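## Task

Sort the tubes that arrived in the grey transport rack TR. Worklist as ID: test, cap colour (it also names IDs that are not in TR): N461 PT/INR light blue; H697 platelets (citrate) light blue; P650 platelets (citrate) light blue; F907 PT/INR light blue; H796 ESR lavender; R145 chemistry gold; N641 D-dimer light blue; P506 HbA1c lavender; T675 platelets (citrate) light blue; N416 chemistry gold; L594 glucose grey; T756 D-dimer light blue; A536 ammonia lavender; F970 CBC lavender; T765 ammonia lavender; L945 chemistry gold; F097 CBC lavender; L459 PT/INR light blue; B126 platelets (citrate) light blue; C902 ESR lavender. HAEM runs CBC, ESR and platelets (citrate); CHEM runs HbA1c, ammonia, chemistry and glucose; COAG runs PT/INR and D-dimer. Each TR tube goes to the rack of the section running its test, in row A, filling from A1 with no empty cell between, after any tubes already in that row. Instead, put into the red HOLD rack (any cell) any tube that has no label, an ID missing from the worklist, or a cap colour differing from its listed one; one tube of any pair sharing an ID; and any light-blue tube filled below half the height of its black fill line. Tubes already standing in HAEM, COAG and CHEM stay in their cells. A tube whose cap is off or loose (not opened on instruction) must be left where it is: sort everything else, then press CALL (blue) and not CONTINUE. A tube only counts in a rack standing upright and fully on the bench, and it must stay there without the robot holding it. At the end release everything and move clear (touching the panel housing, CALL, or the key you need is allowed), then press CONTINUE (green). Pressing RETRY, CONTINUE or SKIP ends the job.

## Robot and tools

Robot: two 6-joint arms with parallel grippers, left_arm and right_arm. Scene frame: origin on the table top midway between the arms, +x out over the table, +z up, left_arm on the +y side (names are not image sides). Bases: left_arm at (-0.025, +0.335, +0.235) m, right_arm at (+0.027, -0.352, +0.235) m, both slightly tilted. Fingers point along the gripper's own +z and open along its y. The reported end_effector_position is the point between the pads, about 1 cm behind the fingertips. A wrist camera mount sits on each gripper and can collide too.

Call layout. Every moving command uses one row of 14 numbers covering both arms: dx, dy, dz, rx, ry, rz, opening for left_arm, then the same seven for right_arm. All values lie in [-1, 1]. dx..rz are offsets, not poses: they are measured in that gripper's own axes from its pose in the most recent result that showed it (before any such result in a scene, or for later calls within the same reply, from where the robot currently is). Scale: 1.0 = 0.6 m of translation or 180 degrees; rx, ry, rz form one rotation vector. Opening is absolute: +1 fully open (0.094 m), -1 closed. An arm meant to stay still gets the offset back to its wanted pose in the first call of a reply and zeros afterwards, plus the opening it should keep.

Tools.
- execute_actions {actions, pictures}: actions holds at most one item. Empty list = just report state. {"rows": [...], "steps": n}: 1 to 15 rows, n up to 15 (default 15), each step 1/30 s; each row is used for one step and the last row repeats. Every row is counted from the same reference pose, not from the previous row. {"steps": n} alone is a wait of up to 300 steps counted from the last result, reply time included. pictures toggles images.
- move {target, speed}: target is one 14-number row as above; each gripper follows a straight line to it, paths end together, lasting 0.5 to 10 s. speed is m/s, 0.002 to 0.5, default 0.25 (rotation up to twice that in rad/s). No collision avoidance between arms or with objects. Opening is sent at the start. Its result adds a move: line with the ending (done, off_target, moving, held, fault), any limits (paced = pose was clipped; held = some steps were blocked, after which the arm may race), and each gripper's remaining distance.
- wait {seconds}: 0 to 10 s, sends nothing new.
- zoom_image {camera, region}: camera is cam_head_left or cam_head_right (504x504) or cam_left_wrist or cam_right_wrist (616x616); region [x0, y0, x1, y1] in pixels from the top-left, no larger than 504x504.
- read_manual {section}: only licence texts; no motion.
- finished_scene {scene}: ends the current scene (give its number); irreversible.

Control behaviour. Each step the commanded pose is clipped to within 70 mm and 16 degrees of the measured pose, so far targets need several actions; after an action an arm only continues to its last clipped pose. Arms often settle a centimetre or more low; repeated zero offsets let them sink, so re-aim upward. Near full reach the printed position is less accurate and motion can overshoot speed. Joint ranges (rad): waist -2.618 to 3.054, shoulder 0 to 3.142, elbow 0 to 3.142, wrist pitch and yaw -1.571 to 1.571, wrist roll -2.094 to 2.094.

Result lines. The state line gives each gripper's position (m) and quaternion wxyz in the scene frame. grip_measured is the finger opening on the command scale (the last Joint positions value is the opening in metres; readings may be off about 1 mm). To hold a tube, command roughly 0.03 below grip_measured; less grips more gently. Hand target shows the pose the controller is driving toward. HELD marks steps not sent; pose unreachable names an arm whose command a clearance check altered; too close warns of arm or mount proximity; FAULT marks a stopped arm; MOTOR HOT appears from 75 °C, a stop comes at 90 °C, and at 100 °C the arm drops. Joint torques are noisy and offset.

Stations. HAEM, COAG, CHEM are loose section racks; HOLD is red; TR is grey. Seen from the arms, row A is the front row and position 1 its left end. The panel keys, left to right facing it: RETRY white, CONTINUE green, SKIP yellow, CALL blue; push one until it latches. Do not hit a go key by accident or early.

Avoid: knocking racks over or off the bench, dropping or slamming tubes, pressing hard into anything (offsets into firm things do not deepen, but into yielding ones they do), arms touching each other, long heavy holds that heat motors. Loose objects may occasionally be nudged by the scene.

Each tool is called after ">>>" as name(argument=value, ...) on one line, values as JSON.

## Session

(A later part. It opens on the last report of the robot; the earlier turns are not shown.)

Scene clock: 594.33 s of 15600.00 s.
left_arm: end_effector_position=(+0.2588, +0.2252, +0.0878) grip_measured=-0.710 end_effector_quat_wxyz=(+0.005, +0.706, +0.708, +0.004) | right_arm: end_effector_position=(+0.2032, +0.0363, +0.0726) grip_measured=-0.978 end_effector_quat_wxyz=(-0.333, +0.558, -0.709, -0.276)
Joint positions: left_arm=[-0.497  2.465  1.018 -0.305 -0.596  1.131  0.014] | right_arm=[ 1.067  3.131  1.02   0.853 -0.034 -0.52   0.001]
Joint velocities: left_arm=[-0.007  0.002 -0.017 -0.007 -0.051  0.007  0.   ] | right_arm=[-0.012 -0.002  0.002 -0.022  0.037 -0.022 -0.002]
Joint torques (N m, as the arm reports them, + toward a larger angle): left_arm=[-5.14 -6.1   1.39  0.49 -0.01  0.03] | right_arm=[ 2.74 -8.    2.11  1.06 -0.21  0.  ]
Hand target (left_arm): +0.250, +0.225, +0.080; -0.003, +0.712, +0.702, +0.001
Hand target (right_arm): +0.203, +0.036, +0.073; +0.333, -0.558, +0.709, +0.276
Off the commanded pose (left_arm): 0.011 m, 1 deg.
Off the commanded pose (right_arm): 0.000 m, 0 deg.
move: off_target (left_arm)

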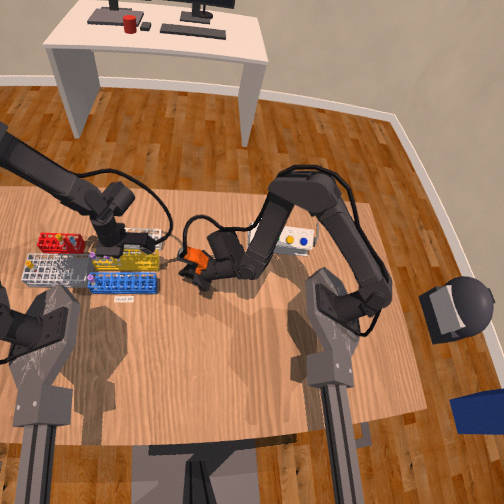

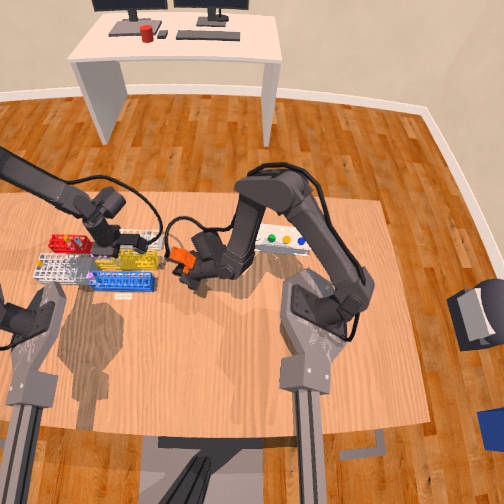

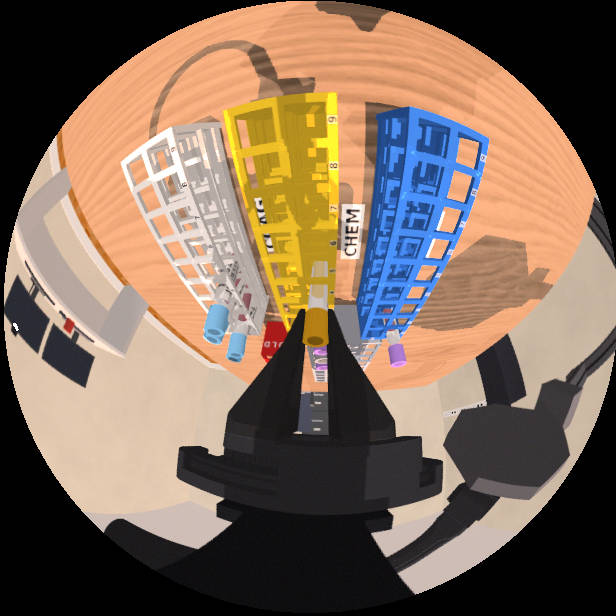

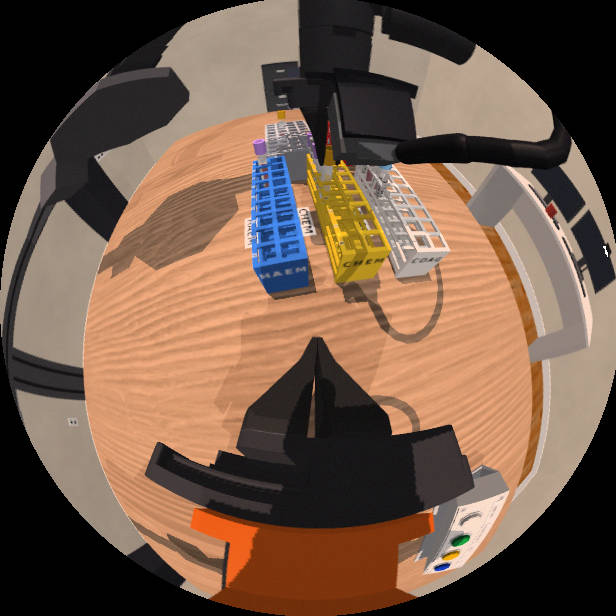

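>>> execute_actions(actions=[{"rows":[[0,0,0,0,0,0,-0.4,0,0,0,0,0,0,-1]],"steps":5}], pictures=false)

>>> move(target=[-0.008,0.012,-0.09,-0.003,-0.006,0,-0.4,0,0,0,0,0,0,-1], speed=0.12)

>>> move(target=[0.445,-0.08,-0.01,0,0,-0.985,-0.3,0,0,0,0,0,0,-1], speed=0.5)

Scene clock: 598.93 s of 15600.00 s.
left_arm: end_effector_position=(+0.2591, +0.2252, +0.0878) grip_measured=-0.403 end_effector_quat_wxyz=(+0.005, +0.707, +0.707, +0.005) | right_arm: end_effector_position=(+0.2032, +0.0363, +0.0726) grip_measured=-0.978 end_effector_quat_wxyz=(-0.333, +0.558, -0.709, -0.276)
Joint positions: left_arm=[-0.497  2.465  1.018 -0.304 -0.597  1.133  0.028] | right_arm=[ 1.067  3.131  1.02   0.853 -0.034 -0.52   0.001]
Joint velocities: left_arm=[-0.012  0.002  0.012 -0.051  0.022  0.066  0.001] | right_arm=[ 0.012  0.007  0.017  0.022 -0.007 -0.051 -0.   ]
Joint torques (N m, as the arm reports them, + toward a larger angle): left_arm=[-5.61 -7.6   2.48  0.28 -0.04 -0.02] | right_arm=[ 2.77 -8.08  2.06  1.06 -0.24  0.01]
Hand target (left_arm): +0.259, +0.225, +0.088; +0.005, +0.706, +0.708, +0.004
Hand target (right_arm): +0.203, +0.036, +0.073; +0.333, -0.558, +0.709, +0.276
Off the commanded pose (left_arm): 0.000 m, 0 deg.
Off the commanded pose (right_arm): 0.000 m, 0 deg.
Steps of this call (steps 1 to 90: nothing new was sent; then 1.43 s passed at rest; steps 91 to 95: all 5 steps of this action). Readings (end_effector_position):
91: left_arm (+0.2591, +0.2252, +0.0878) | right_arm (+0.2032, +0.0363, +0.0726)
92: left_arm (+0.2591, +0.2252, +0.0878) | right_arm (+0.2032, +0.0363, +0.0726)
94: left_arm (+0.2591, +0.2252, +0.0878) | right_arm (+0.2032, +0.0363, +0.0726)
95: the state above

Scene clock: 600.23 s of 15600.00 s.
left_arm: end_effector_position=(+0.2620, +0.2262, +0.1330) grip_measured=-0.402 end_effector_quat_wxyz=(+0.005, +0.708, +0.706, +0.007) | right_arm: end_effector_position=(+0.2032, +0.0363, +0.0726) grip_measured=-0.978 end_effector_quat_wxyz=(-0.333, +0.558, -0.709, -0.276)
Joint positions: left_arm=[-0.575  2.358  1.054 -0.497 -0.587  1.044  0.028] | right_arm=[ 1.067  3.131  1.02   0.853 -0.034 -0.52   0.001]
Joint velocities: left_arm=[ 0.002 -0.012 -0.007 -0.051  0.051 -0.037  0.   ] | right_arm=[ 0.007  0.012  0.007  0.037 -0.095  0.007  0.001]
Joint torques (N m, as the arm reports them, + toward a larger angle): left_arm=[-6.52 -8.55  4.57  0.13  0.14 -0.04] | right_arm=[ 2.79 -8.06  2.09  1.06 -0.2  -0.03]
Hand target (left_arm): +0.266, +0.220, +0.142; +0.016, +0.707, +0.707, +0.001
Hand target (right_arm): +0.203, +0.036, +0.073; +0.333, -0.558, +0.709, +0.276
Off the commanded pose (left_arm): 0.011 m, 1 deg.
Off the commanded pose (right_arm): 0.000 m, 0 deg.
move: off_target (left_arm)

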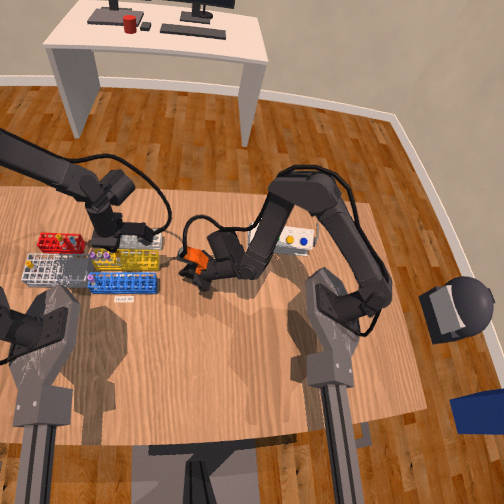

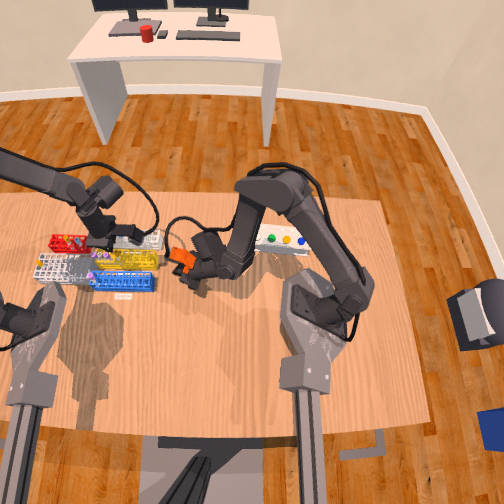

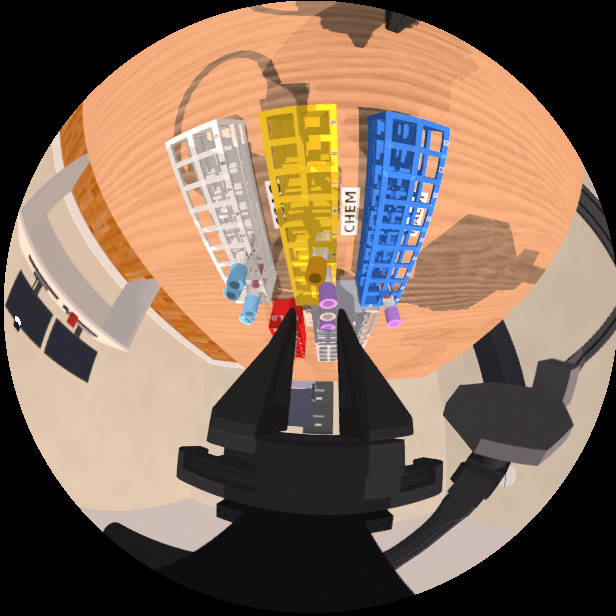

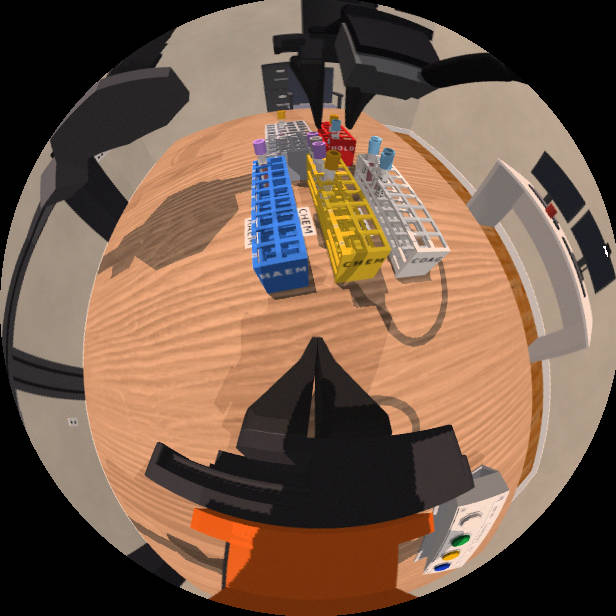

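Scene clock: 604.00 s of 15600.00 s.
left_arm: end_effector_position=(+0.2155, +0.4917, +0.1340) grip_measured=-0.302 end_effector_quat_wxyz=(+0.002, -0.681, +0.732, +0.003) | right_arm: end_effector_position=(+0.2032, +0.0363, +0.0726) grip_measured=-0.978 end_effector_quat_wxyz=(-0.333, +0.558, -0.709, -0.276)
Joint positions: left_arm=[ 0.206  1.573  0.706 -0.417 -0.566 -1.1    0.033] | right_arm=[ 1.067  3.131  1.02   0.853 -0.034 -0.52   0.001]
Joint velocities: left_arm=[-0.017  0.007  0.002 -0.037 -0.037  0.022 -0.   ] | right_arm=[ 0.022  0.002 -0.007 -0.007  0.051 -0.051  0.001]
Joint torques (N m, as the arm reports them, + toward a larger angle): left_arm=[-2.85 -6.86  4.16  0.07 -0.03 -0.07] | right_arm=[ 2.78 -8.08  2.06  1.04 -0.21 -0.01]
Hand target (left_arm): +0.219, +0.498, +0.140; -0.009, +0.689, -0.724, -0.001
Hand target (right_arm): +0.203, +0.036, +0.073; +0.333, -0.558, +0.709, +0.276
Off the commanded pose (left_arm): 0.006 m, 2 deg.
Off the commanded pose (right_arm): 0.000 m, 0 deg.
move: done

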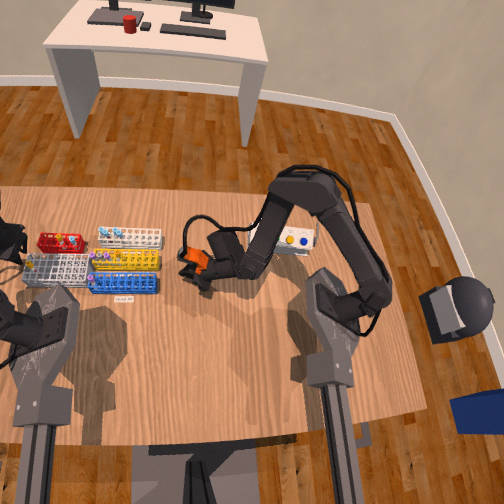

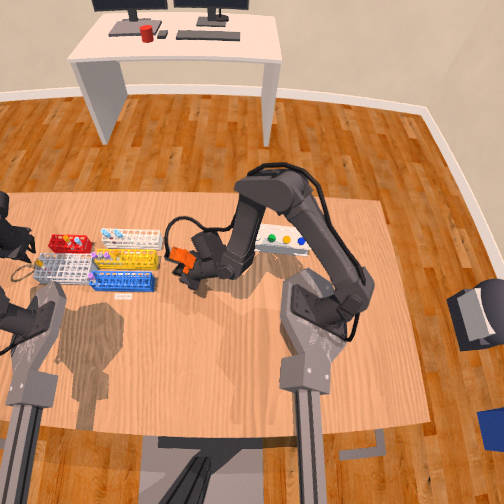

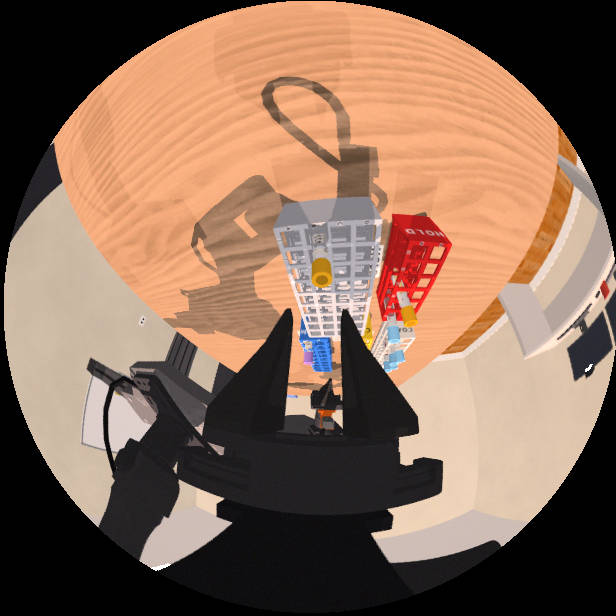

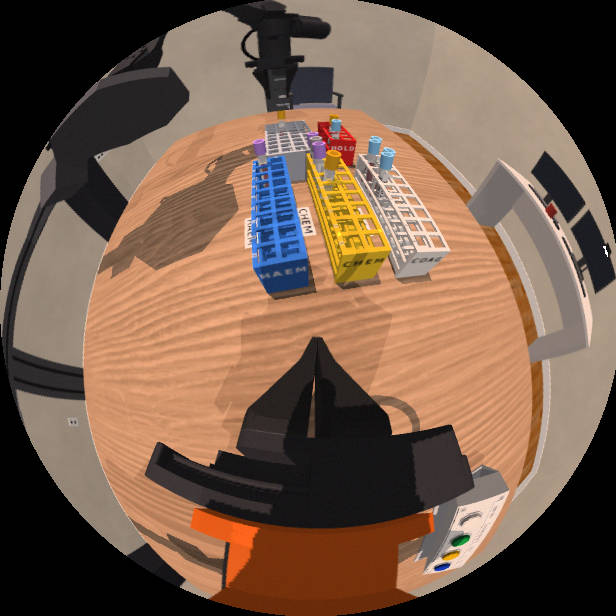

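>>> move(target=[0.008,0.011,0.098,-0.004,0.006,-0.2,-0.3,0,0,0,0,0,0,-1], speed=0.15)

>>> execute_actions(actions=[{"rows":[[0,0,0,0,0,0,-0.73,0,0,0,0,0,0,-1]],"steps":9}], pictures=false)

>>> move(target=[0,-0.012,-0.18,0.005,0,0.185,-0.73,0,0,0,0,0,0,-1], speed=0.15)

>>> zoom_image(camera="cam_left_wrist", region=[270,230,370,330])

Scene clock: 612.00 s of 15600.00 s.
left_arm: end_effector_position=(+0.2162, +0.4943, +0.0816) grip_measured=-0.302 end_effector_quat_wxyz=(-0.003, +0.874, -0.485, +0.006) | right_arm: end_effector_position=(+0.2032, +0.0363, +0.0726) grip_measured=-0.978 end_effector_quat_wxyz=(-0.333, +0.558, -0.709, -0.276)
Joint positions: left_arm=[ 0.328  1.736  0.663 -0.13  -0.513 -1.587  0.033] | right_arm=[ 1.067  3.131  1.02   0.853 -0.034 -0.52   0.001]
Joint velocities: left_arm=[ 0.002 -0.012  0.002 -0.037 -0.066 -0.066 -0.001] | right_arm=[-0.012 -0.002 -0.007 -0.051  0.066 -0.051  0.001]
Joint torques (N m, as the arm reports them, + toward a larger angle): left_arm=[-2.76 -4.51  0.73  0.42 -0.01 -0.07] | right_arm=[ 2.79 -8.05  2.19  1.06 -0.22  0.02]
Hand target (left_arm): +0.208, +0.488, +0.075; +0.008, +0.874, -0.486, -0.002
Hand target (right_arm): +0.203, +0.036, +0.073; +0.333, -0.558, +0.709, +0.276
Off the commanded pose (left_arm): 0.012 m, 1 deg.
Off the commanded pose (right_arm): 0.000 m, 0 deg.
After step 90, 2.40 s passed at rest.
move: off_target (left_arm)

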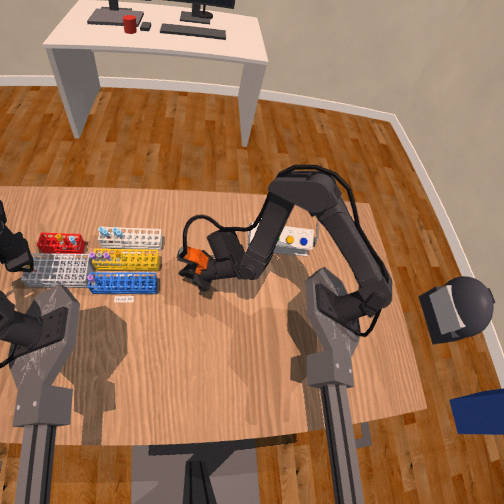

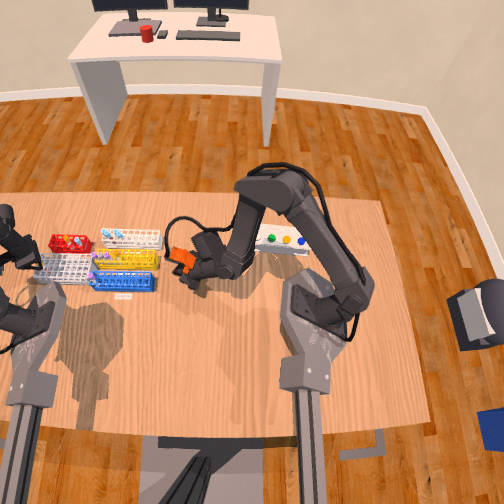

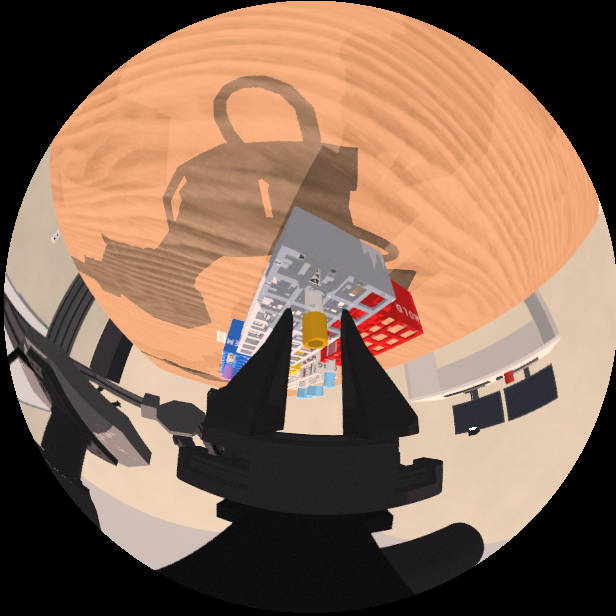

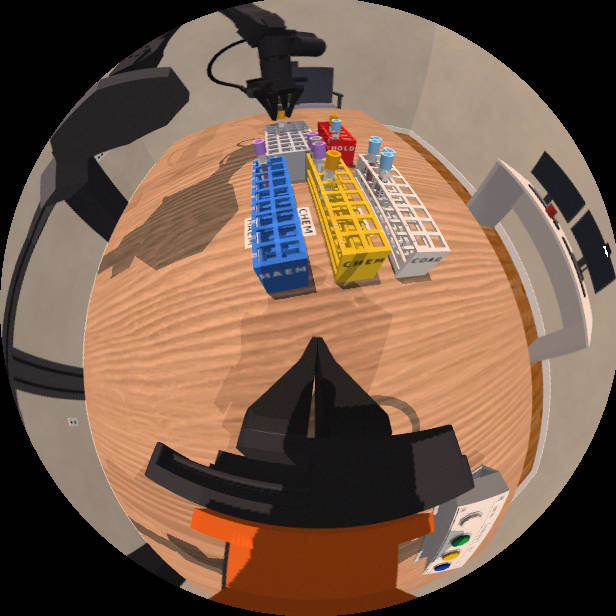

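Scene clock: 612.30 s of 15600.00 s.
left_arm: end_effector_position=(+0.2162, +0.4942, +0.0816) grip_measured=-0.708 end_effector_quat_wxyz=(-0.003, +0.874, -0.485, +0.006) | right_arm: end_effector_position=(+0.2032, +0.0363, +0.0726) grip_measured=-0.978 end_effector_quat_wxyz=(-0.333, +0.558, -0.709, -0.276)
Joint positions: left_arm=[ 0.328  1.736  0.663 -0.13  -0.513 -1.587  0.014] | right_arm=[ 1.067  3.131  1.02   0.853 -0.034 -0.52   0.001]
Joint velocities: left_arm=[ 0.012 -0.017  0.002 -0.007  0.022  0.022  0.001] | right_arm=[ 0.002  0.002 -0.012 -0.066  0.007 -0.081 -0.   ]
Joint torques (N m, as the arm reports them, + toward a larger angle): left_arm=[-3.43 -6.05  1.88  0.32 -0.05  0.02] | right_arm=[ 2.72 -8.11  2.09  1.03 -0.2   0.  ]
Hand target (left_arm): +0.216, +0.494, +0.082; -0.003, +0.874, -0.485, +0.006
Hand target (right_arm): +0.203, +0.036, +0.073; +0.333, -0.558, +0.709, +0.276
Off the commanded pose (left_arm): 0.000 m, 0 deg.
Off the commanded pose (right_arm): 0.000 m, 0 deg.
Steps of this call (steps 1 to 9: all 9 steps of this action). Readings (end_effector_position):
1: left_arm (+0.2162, +0.4943, +0.0816) | right_arm (+0.2032, +0.0363, +0.0726)
2: left_arm (+0.2162, +0.4943, +0.0816) | right_arm (+0.2032, +0.0363, +0.0726)
4: left_arm (+0.2162, +0.4942, +0.0816) | right_arm (+0.2032, +0.0363, +0.0726)
8: left_arm (+0.2162, +0.4942, +0.0816) | right_arm (+0.2032, +0.0363, +0.0726)
9: the state above

Scene clock: 615.00 s of 15600.00 s.
left_arm: end_effector_position=(+0.2173, +0.4924, +0.1802) grip_measured=-0.708 end_effector_quat_wxyz=(-0.004, -0.702, +0.712, -0.012) | right_arm: end_effector_position=(+0.2032, +0.0363, +0.0726) grip_measured=-0.978 end_effector_quat_wxyz=(-0.333, +0.558, -0.709, -0.276)
Joint positions: left_arm=[ 0.123  1.454  0.788 -0.667 -0.555 -1.252  0.014] | right_arm=[ 1.067  3.131  1.02   0.853 -0.034 -0.52   0.001]
Joint velocities: left_arm=[-0.027 -0.007  0.002 -0.007  0.037 -0.081  0.001] | right_arm=[ 0.002  0.007  0.007 -0.066 -0.154 -0.007 -0.001]
Joint torques (N m, as the arm reports them, + toward a larger angle): left_arm=[-4.28 -6.42  5.11  0.06 -0.22  0.04] | right_arm=[ 2.75 -8.05  2.07  1.05 -0.22 -0.01]
Hand target (left_arm): +0.222, +0.499, +0.190; -0.012, +0.699, -0.715, +0.010
Hand target (right_arm): +0.203, +0.036, +0.073; +0.333, -0.558, +0.709, +0.276
Off the commanded pose (left_arm): 0.012 m, 2 deg.
Off the commanded pose (right_arm): 0.000 m, 0 deg.
move: off_target (left_arm)

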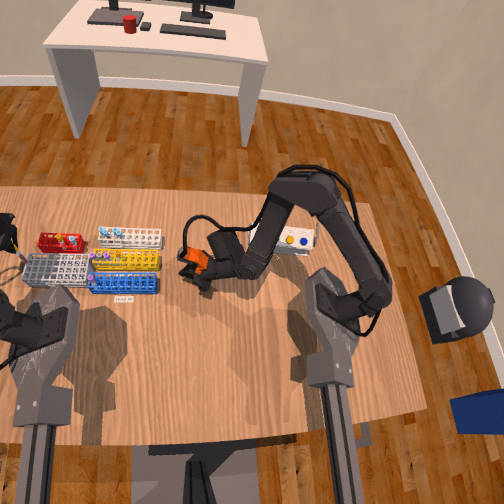

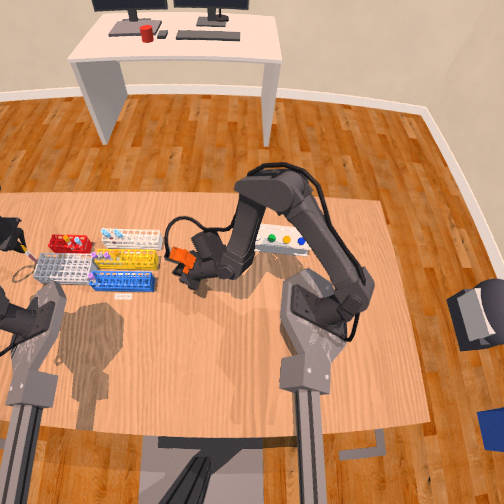

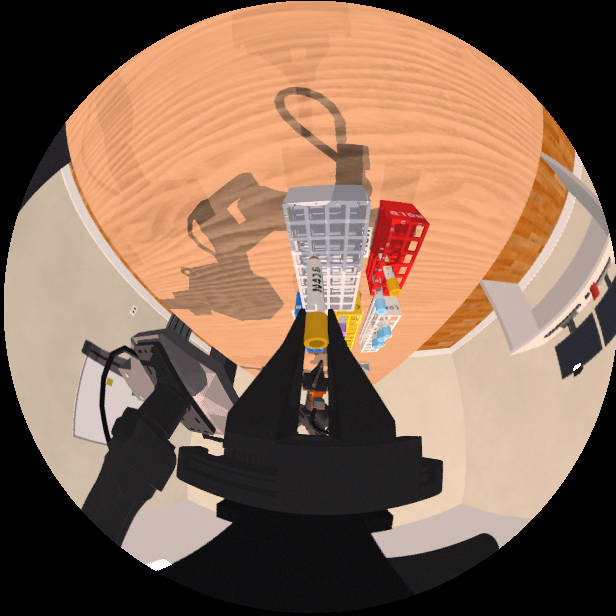

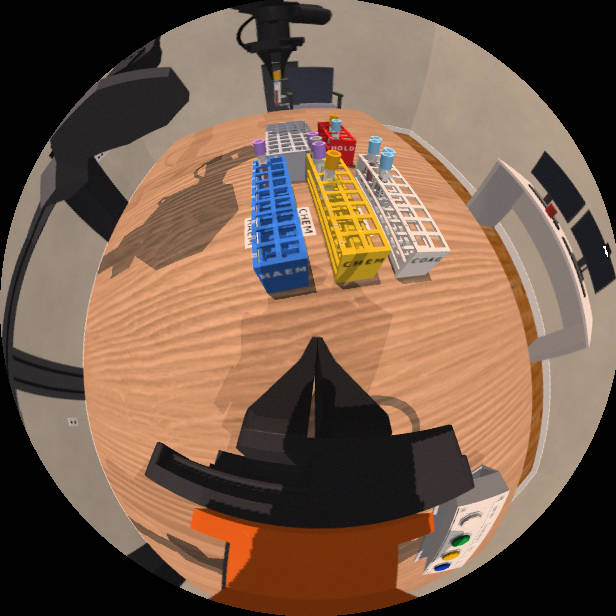

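Region (270, 230, 370, 330) of cam_left_wrist's 616x616 image, scaled by 5.040, with more detail than that image has.

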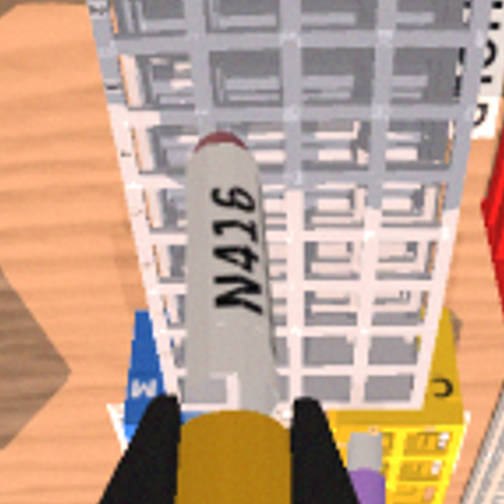

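>>> move(target=[0.488,-0.075,0.008,0,0,0.99,-0.73,0.044,-0.231,-0.347,0.195,0.235,0.394,-1], speed=0.5)

Scene clock: 626.67 s of 15600.00 s.
left_arm: end_effector_position=(+0.2558, +0.2020, +0.1835) grip_measured=-0.708 end_effector_quat_wxyz=(+0.019, +0.691, +0.723, +0.002) | right_arm: end_effector_position=(+0.2853, -0.1729, +0.1696) grip_measured=-0.979 end_effector_quat_wxyz=(-0.015, -0.003, +1.000, -0.007)
Joint positions: left_arm=[-0.714  2.299  1.125 -0.679 -0.537  0.854  0.014] | right_arm=[ 0.879  2.544  1.284 -0.76   0.463  0.792  0.001]
Joint velocities: left_arm=[ 0.002 -0.007 -0.002 -0.051  0.081 -0.037  0.   ] | right_arm=[ 0.012 -0.007 -0.007  0.007 -0.066  0.007 -0.   ]
Joint torques (N m, as the arm reports them, + toward a larger angle): left_arm=[-6.45 -5.97  5.54  0.2   0.12  0.03] | right_arm=[ 4.55 -8.43  5.91 -0.08  0.19  0.03]
Hand target (left_arm): +0.253, +0.194, +0.184; +0.017, +0.701, +0.713, -0.005
Hand target (right_arm): +0.298, -0.169, +0.182; +0.003, +0.005, +1.000, -0.000
Off the commanded pose (left_arm): 0.004 m, 2 deg.
Off the commanded pose (right_arm): 0.018 m, 2 deg.
After step 90, 4.80 s passed at rest.
move: off_target (right_arm)

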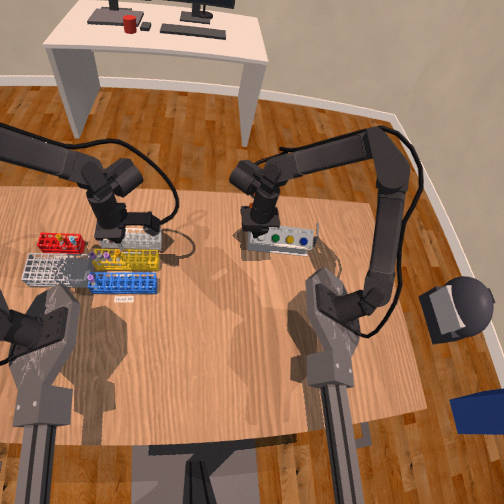

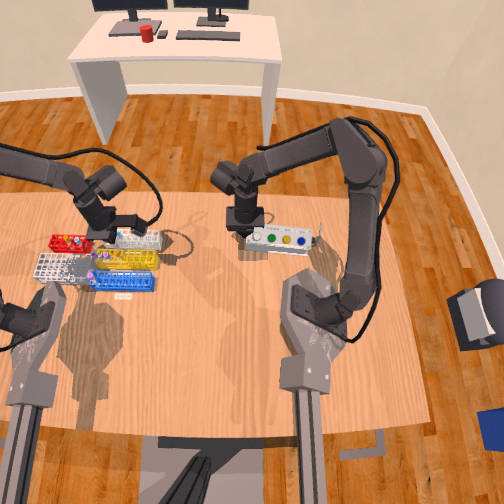

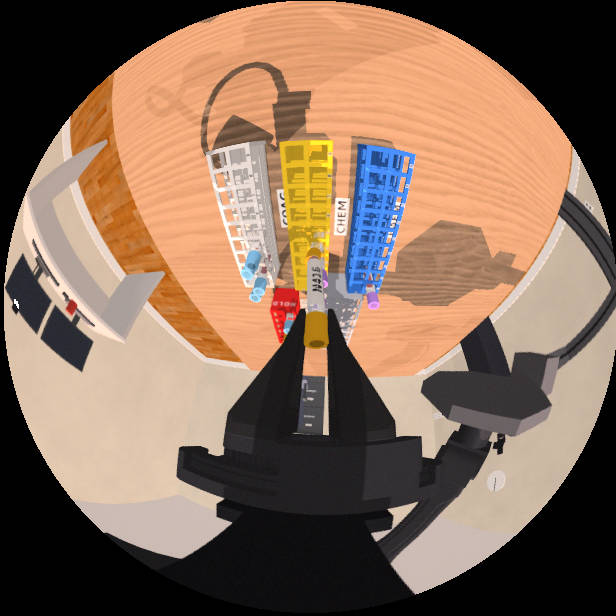

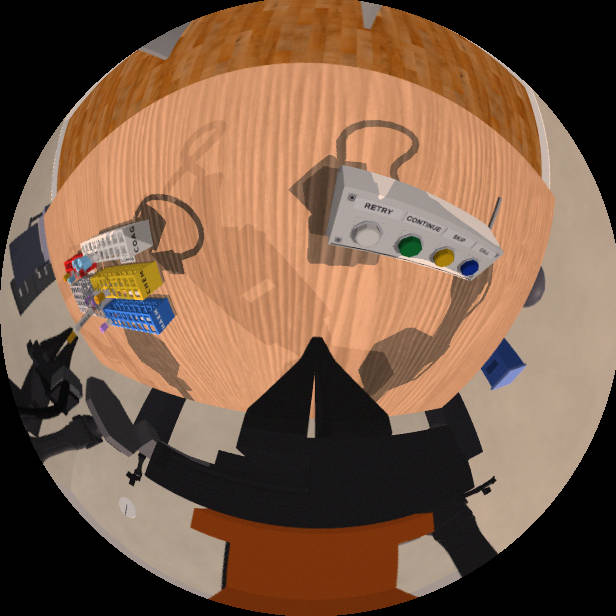

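>>> move(target=[0.008,-0.009,0.094,0.013,0.010,0.018,-0.73,-0.07,-0.15,0.03,0,-0.015,0,-1], speed=0.1)

>>> zoom_image(camera="cam_left_wrist", region=[240,200,390,350])

Scene clock: 630.83 s of 15600.00 s.
left_arm: end_effector_position=(+0.2575, +0.2052, +0.1341) grip_measured=-0.708 end_effector_quat_wxyz=(+0.001, +0.706, +0.708, +0.000) | right_arm: end_effector_position=(+0.3269, -0.2605, +0.1462) grip_measured=-0.979 end_effector_quat_wxyz=(-0.005, -0.000, +1.000, -0.004)
Joint positions: left_arm=[-0.624  2.416  1.109 -0.538 -0.562  0.976  0.014] | right_arm=[ 0.6    2.376  1.137 -0.607  0.571  0.485  0.001]
Joint velocities: left_arm=[ 0.007 -0.002 -0.007  0.007 -0.037 -0.007 -0.   ] | right_arm=[-0.017 -0.007 -0.012 -0.022 -0.007 -0.095  0.001]
Joint torques (N m, as the arm reports them, + toward a larger angle): left_arm=[-5.15 -6.51  2.47  0.44 -0.05  0.06] | right_arm=[ 5.15 -8.18  1.87  0.12  0.22 -0.09]
Hand target (left_arm): +0.251, +0.206, +0.127; -0.007, +0.711, +0.703, -0.000
Hand target (right_arm): +0.329, -0.262, +0.152; +0.009, -0.004, +1.000, -0.006
Off the commanded pose (left_arm): 0.009 m, 1 deg.
Off the commanded pose (right_arm): 0.006 m, 2 deg.
move: done

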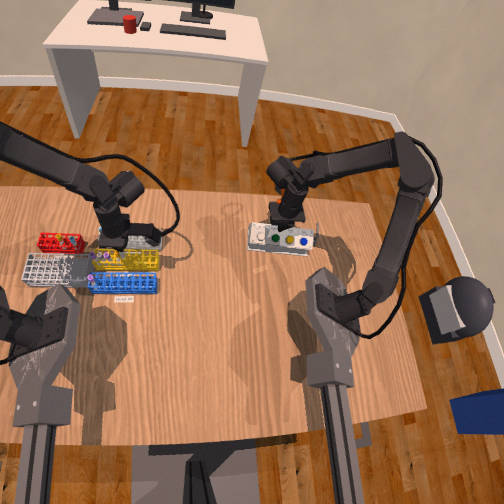

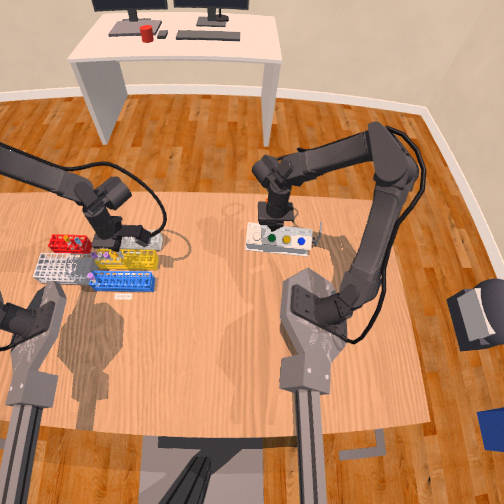

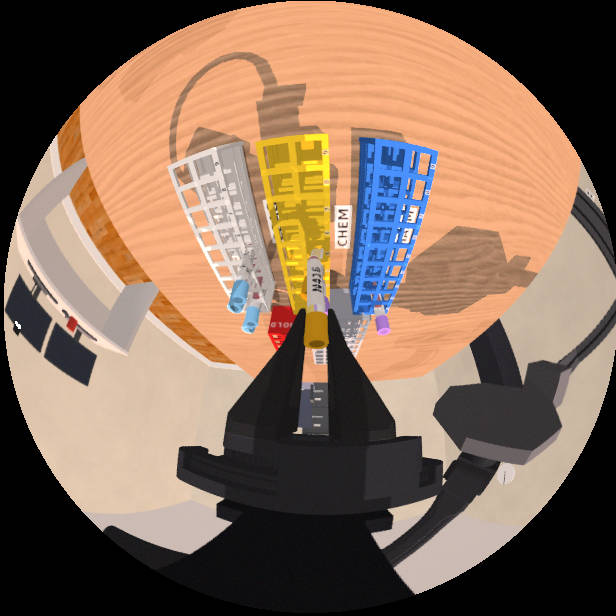

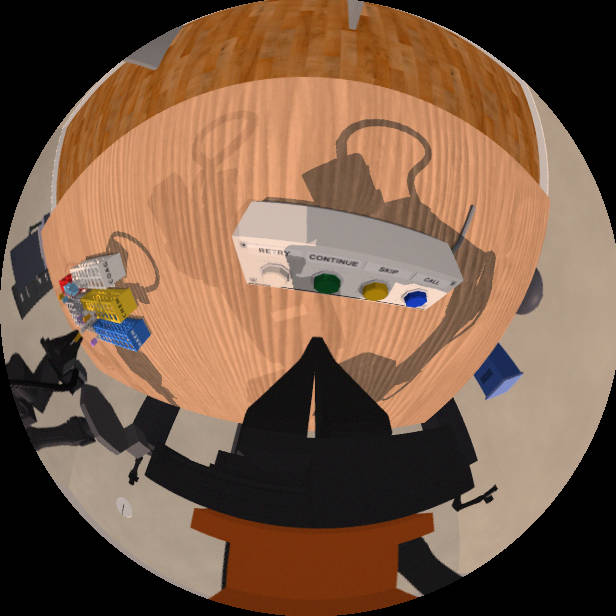

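Region (240, 200, 390, 350) of cam_left_wrist's 616x616 image, scaled by 3.360, with more detail than that image has.

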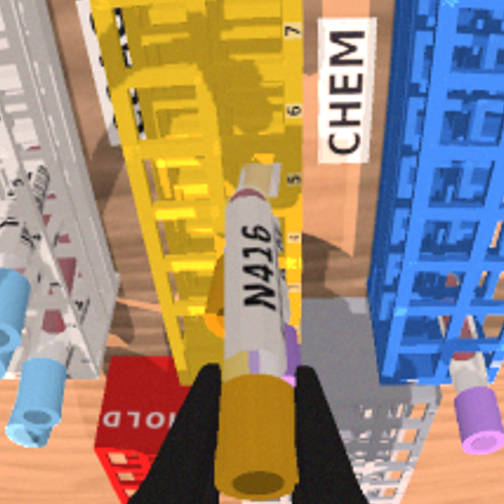

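>>> execute_actions(actions=[{"rows":[[-0.002,-0.015,0.034,0.005,0.002,0.004,-0.73,0,0,0,0,0,0,-1]]}], pictures=false)

>>> move(target=[0,-0.014,0.068,0.005,0.002,0.004,-0.73,0.01,-0.016,0.07,0,0,0,-1], speed=0.05)

Scene clock: 634.60 s of 15600.00 s.
left_arm: end_effector_position=(+0.2540, +0.2040, +0.1207) grip_measured=-0.708 end_effector_quat_wxyz=(-0.001, +0.707, +0.707, -0.002) | right_arm: end_effector_position=(+0.3275, -0.2616, +0.1452) grip_measured=-0.979 end_effector_quat_wxyz=(-0.006, +0.001, +1.000, -0.003)
Joint positions: left_arm=[-0.608  2.447  1.094 -0.487 -0.563  0.993  0.014] | right_arm=[ 0.594  2.376  1.137 -0.605  0.571  0.482  0.001]
Joint velocities: left_arm=[ 0.002  0.007 -0.007  0.007 -0.022 -0.007 -0.001] | right_arm=[-0.012 -0.017 -0.007 -0.037  0.081 -0.066 -0.001]
Joint torques (N m, as the arm reports them, + toward a larger angle): left_arm=[-5.23 -6.6   2.15  0.37 -0.07  0.1 ] | right_arm=[ 4.79 -6.34  3.14 -0.02  0.04  0.03]
Hand target (left_arm): +0.248, +0.204, +0.114; -0.008, +0.711, +0.703, -0.003
Hand target (right_arm): +0.327, -0.260, +0.146; -0.005, -0.001, +1.000, -0.004
Off the commanded pose (left_arm): 0.009 m, 1 deg.
Off the commanded pose (right_arm): 0.002 m, 0 deg.
Steps of this call (steps 1 to 90: nothing new was sent; then 0.27 s passed at rest; steps 91 to 105: all 15 steps of this action). Readings (end_effector_position):
91: left_arm (+0.2578, +0.2048, +0.1331) | right_arm (+0.3274, -0.2603, +0.1461)
92: left_arm (+0.2579, +0.2042, +0.1313) | right_arm (+0.3274, -0.2605, +0.1460)
94: left_arm (+0.2562, +0.2043, +0.1264) | right_arm (+0.3274, -0.2611, +0.1456)
98: left_arm (+0.2528, +0.2049, +0.1208) | right_arm (+0.3275, -0.2616, +0.1452)
105: the state above

Scene clock: 636.20 s of 15600.00 s.
left_arm: end_effector_position=(+0.2544, +0.2031, +0.0879) grip_measured=-0.708 end_effector_quat_wxyz=(+0.000, +0.706, +0.708, -0.002) | right_arm: end_effector_position=(+0.3278, -0.2717, +0.1065) grip_measured=-0.979 end_effector_quat_wxyz=(-0.005, +0.010, +1.000, +0.005)
Joint positions: left_arm=[-0.552  2.527  1.078 -0.353 -0.576  1.058  0.014] | right_arm=[ 0.497  2.422  1.073 -0.424  0.58   0.383  0.001]
Joint velocities: left_arm=[ 0.002  0.002 -0.002  0.007 -0.007  0.007  0.001] | right_arm=[ 0.012 -0.002 -0.017  0.007  0.037  0.022  0.   ]
Joint torques (N m, as the arm reports them, + toward a larger angle): left_arm=[-5.25 -6.36  1.44  0.43 -0.01  0.06] | right_arm=[ 4.87 -5.93  1.31  0.13  0.21 -0.07]
Hand target (left_arm): +0.245, +0.204, +0.080; -0.009, +0.711, +0.703, -0.005
Hand target (right_arm): +0.321, -0.272, +0.103; -0.006, +0.001, +1.000, -0.003
Off the commanded pose (left_arm): 0.012 m, 1 deg.
Off the commanded pose (right_arm): 0.008 m, 1 deg.
move: off_target (left_arm)

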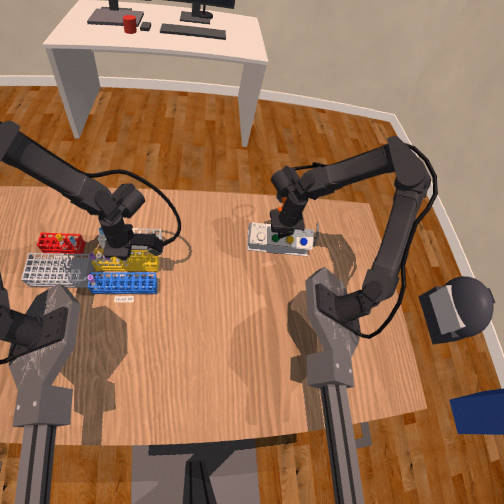

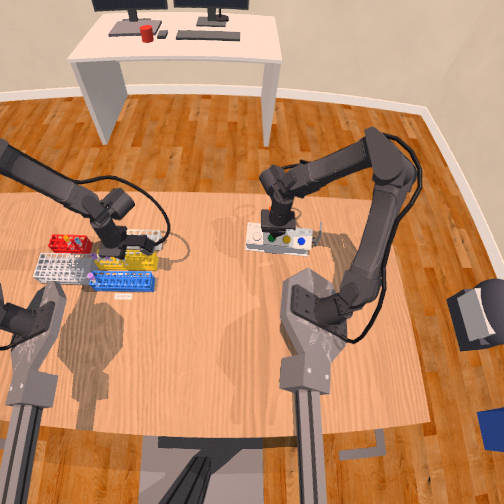

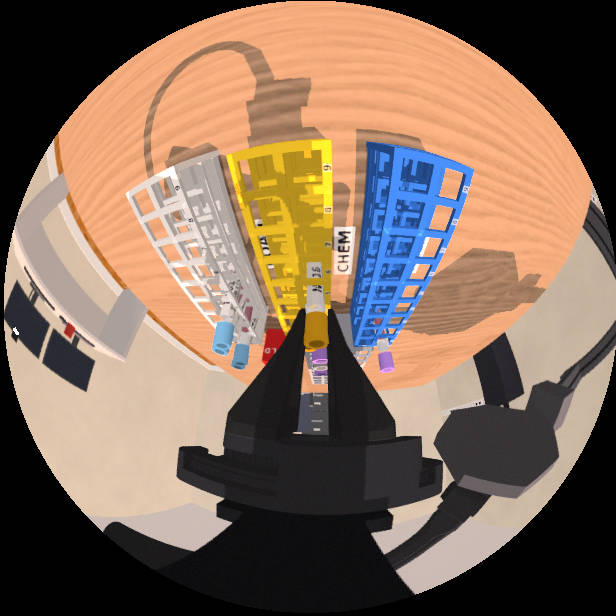

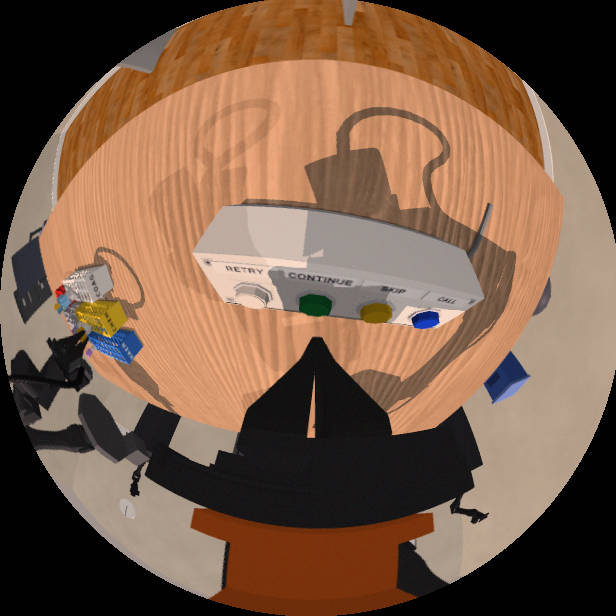

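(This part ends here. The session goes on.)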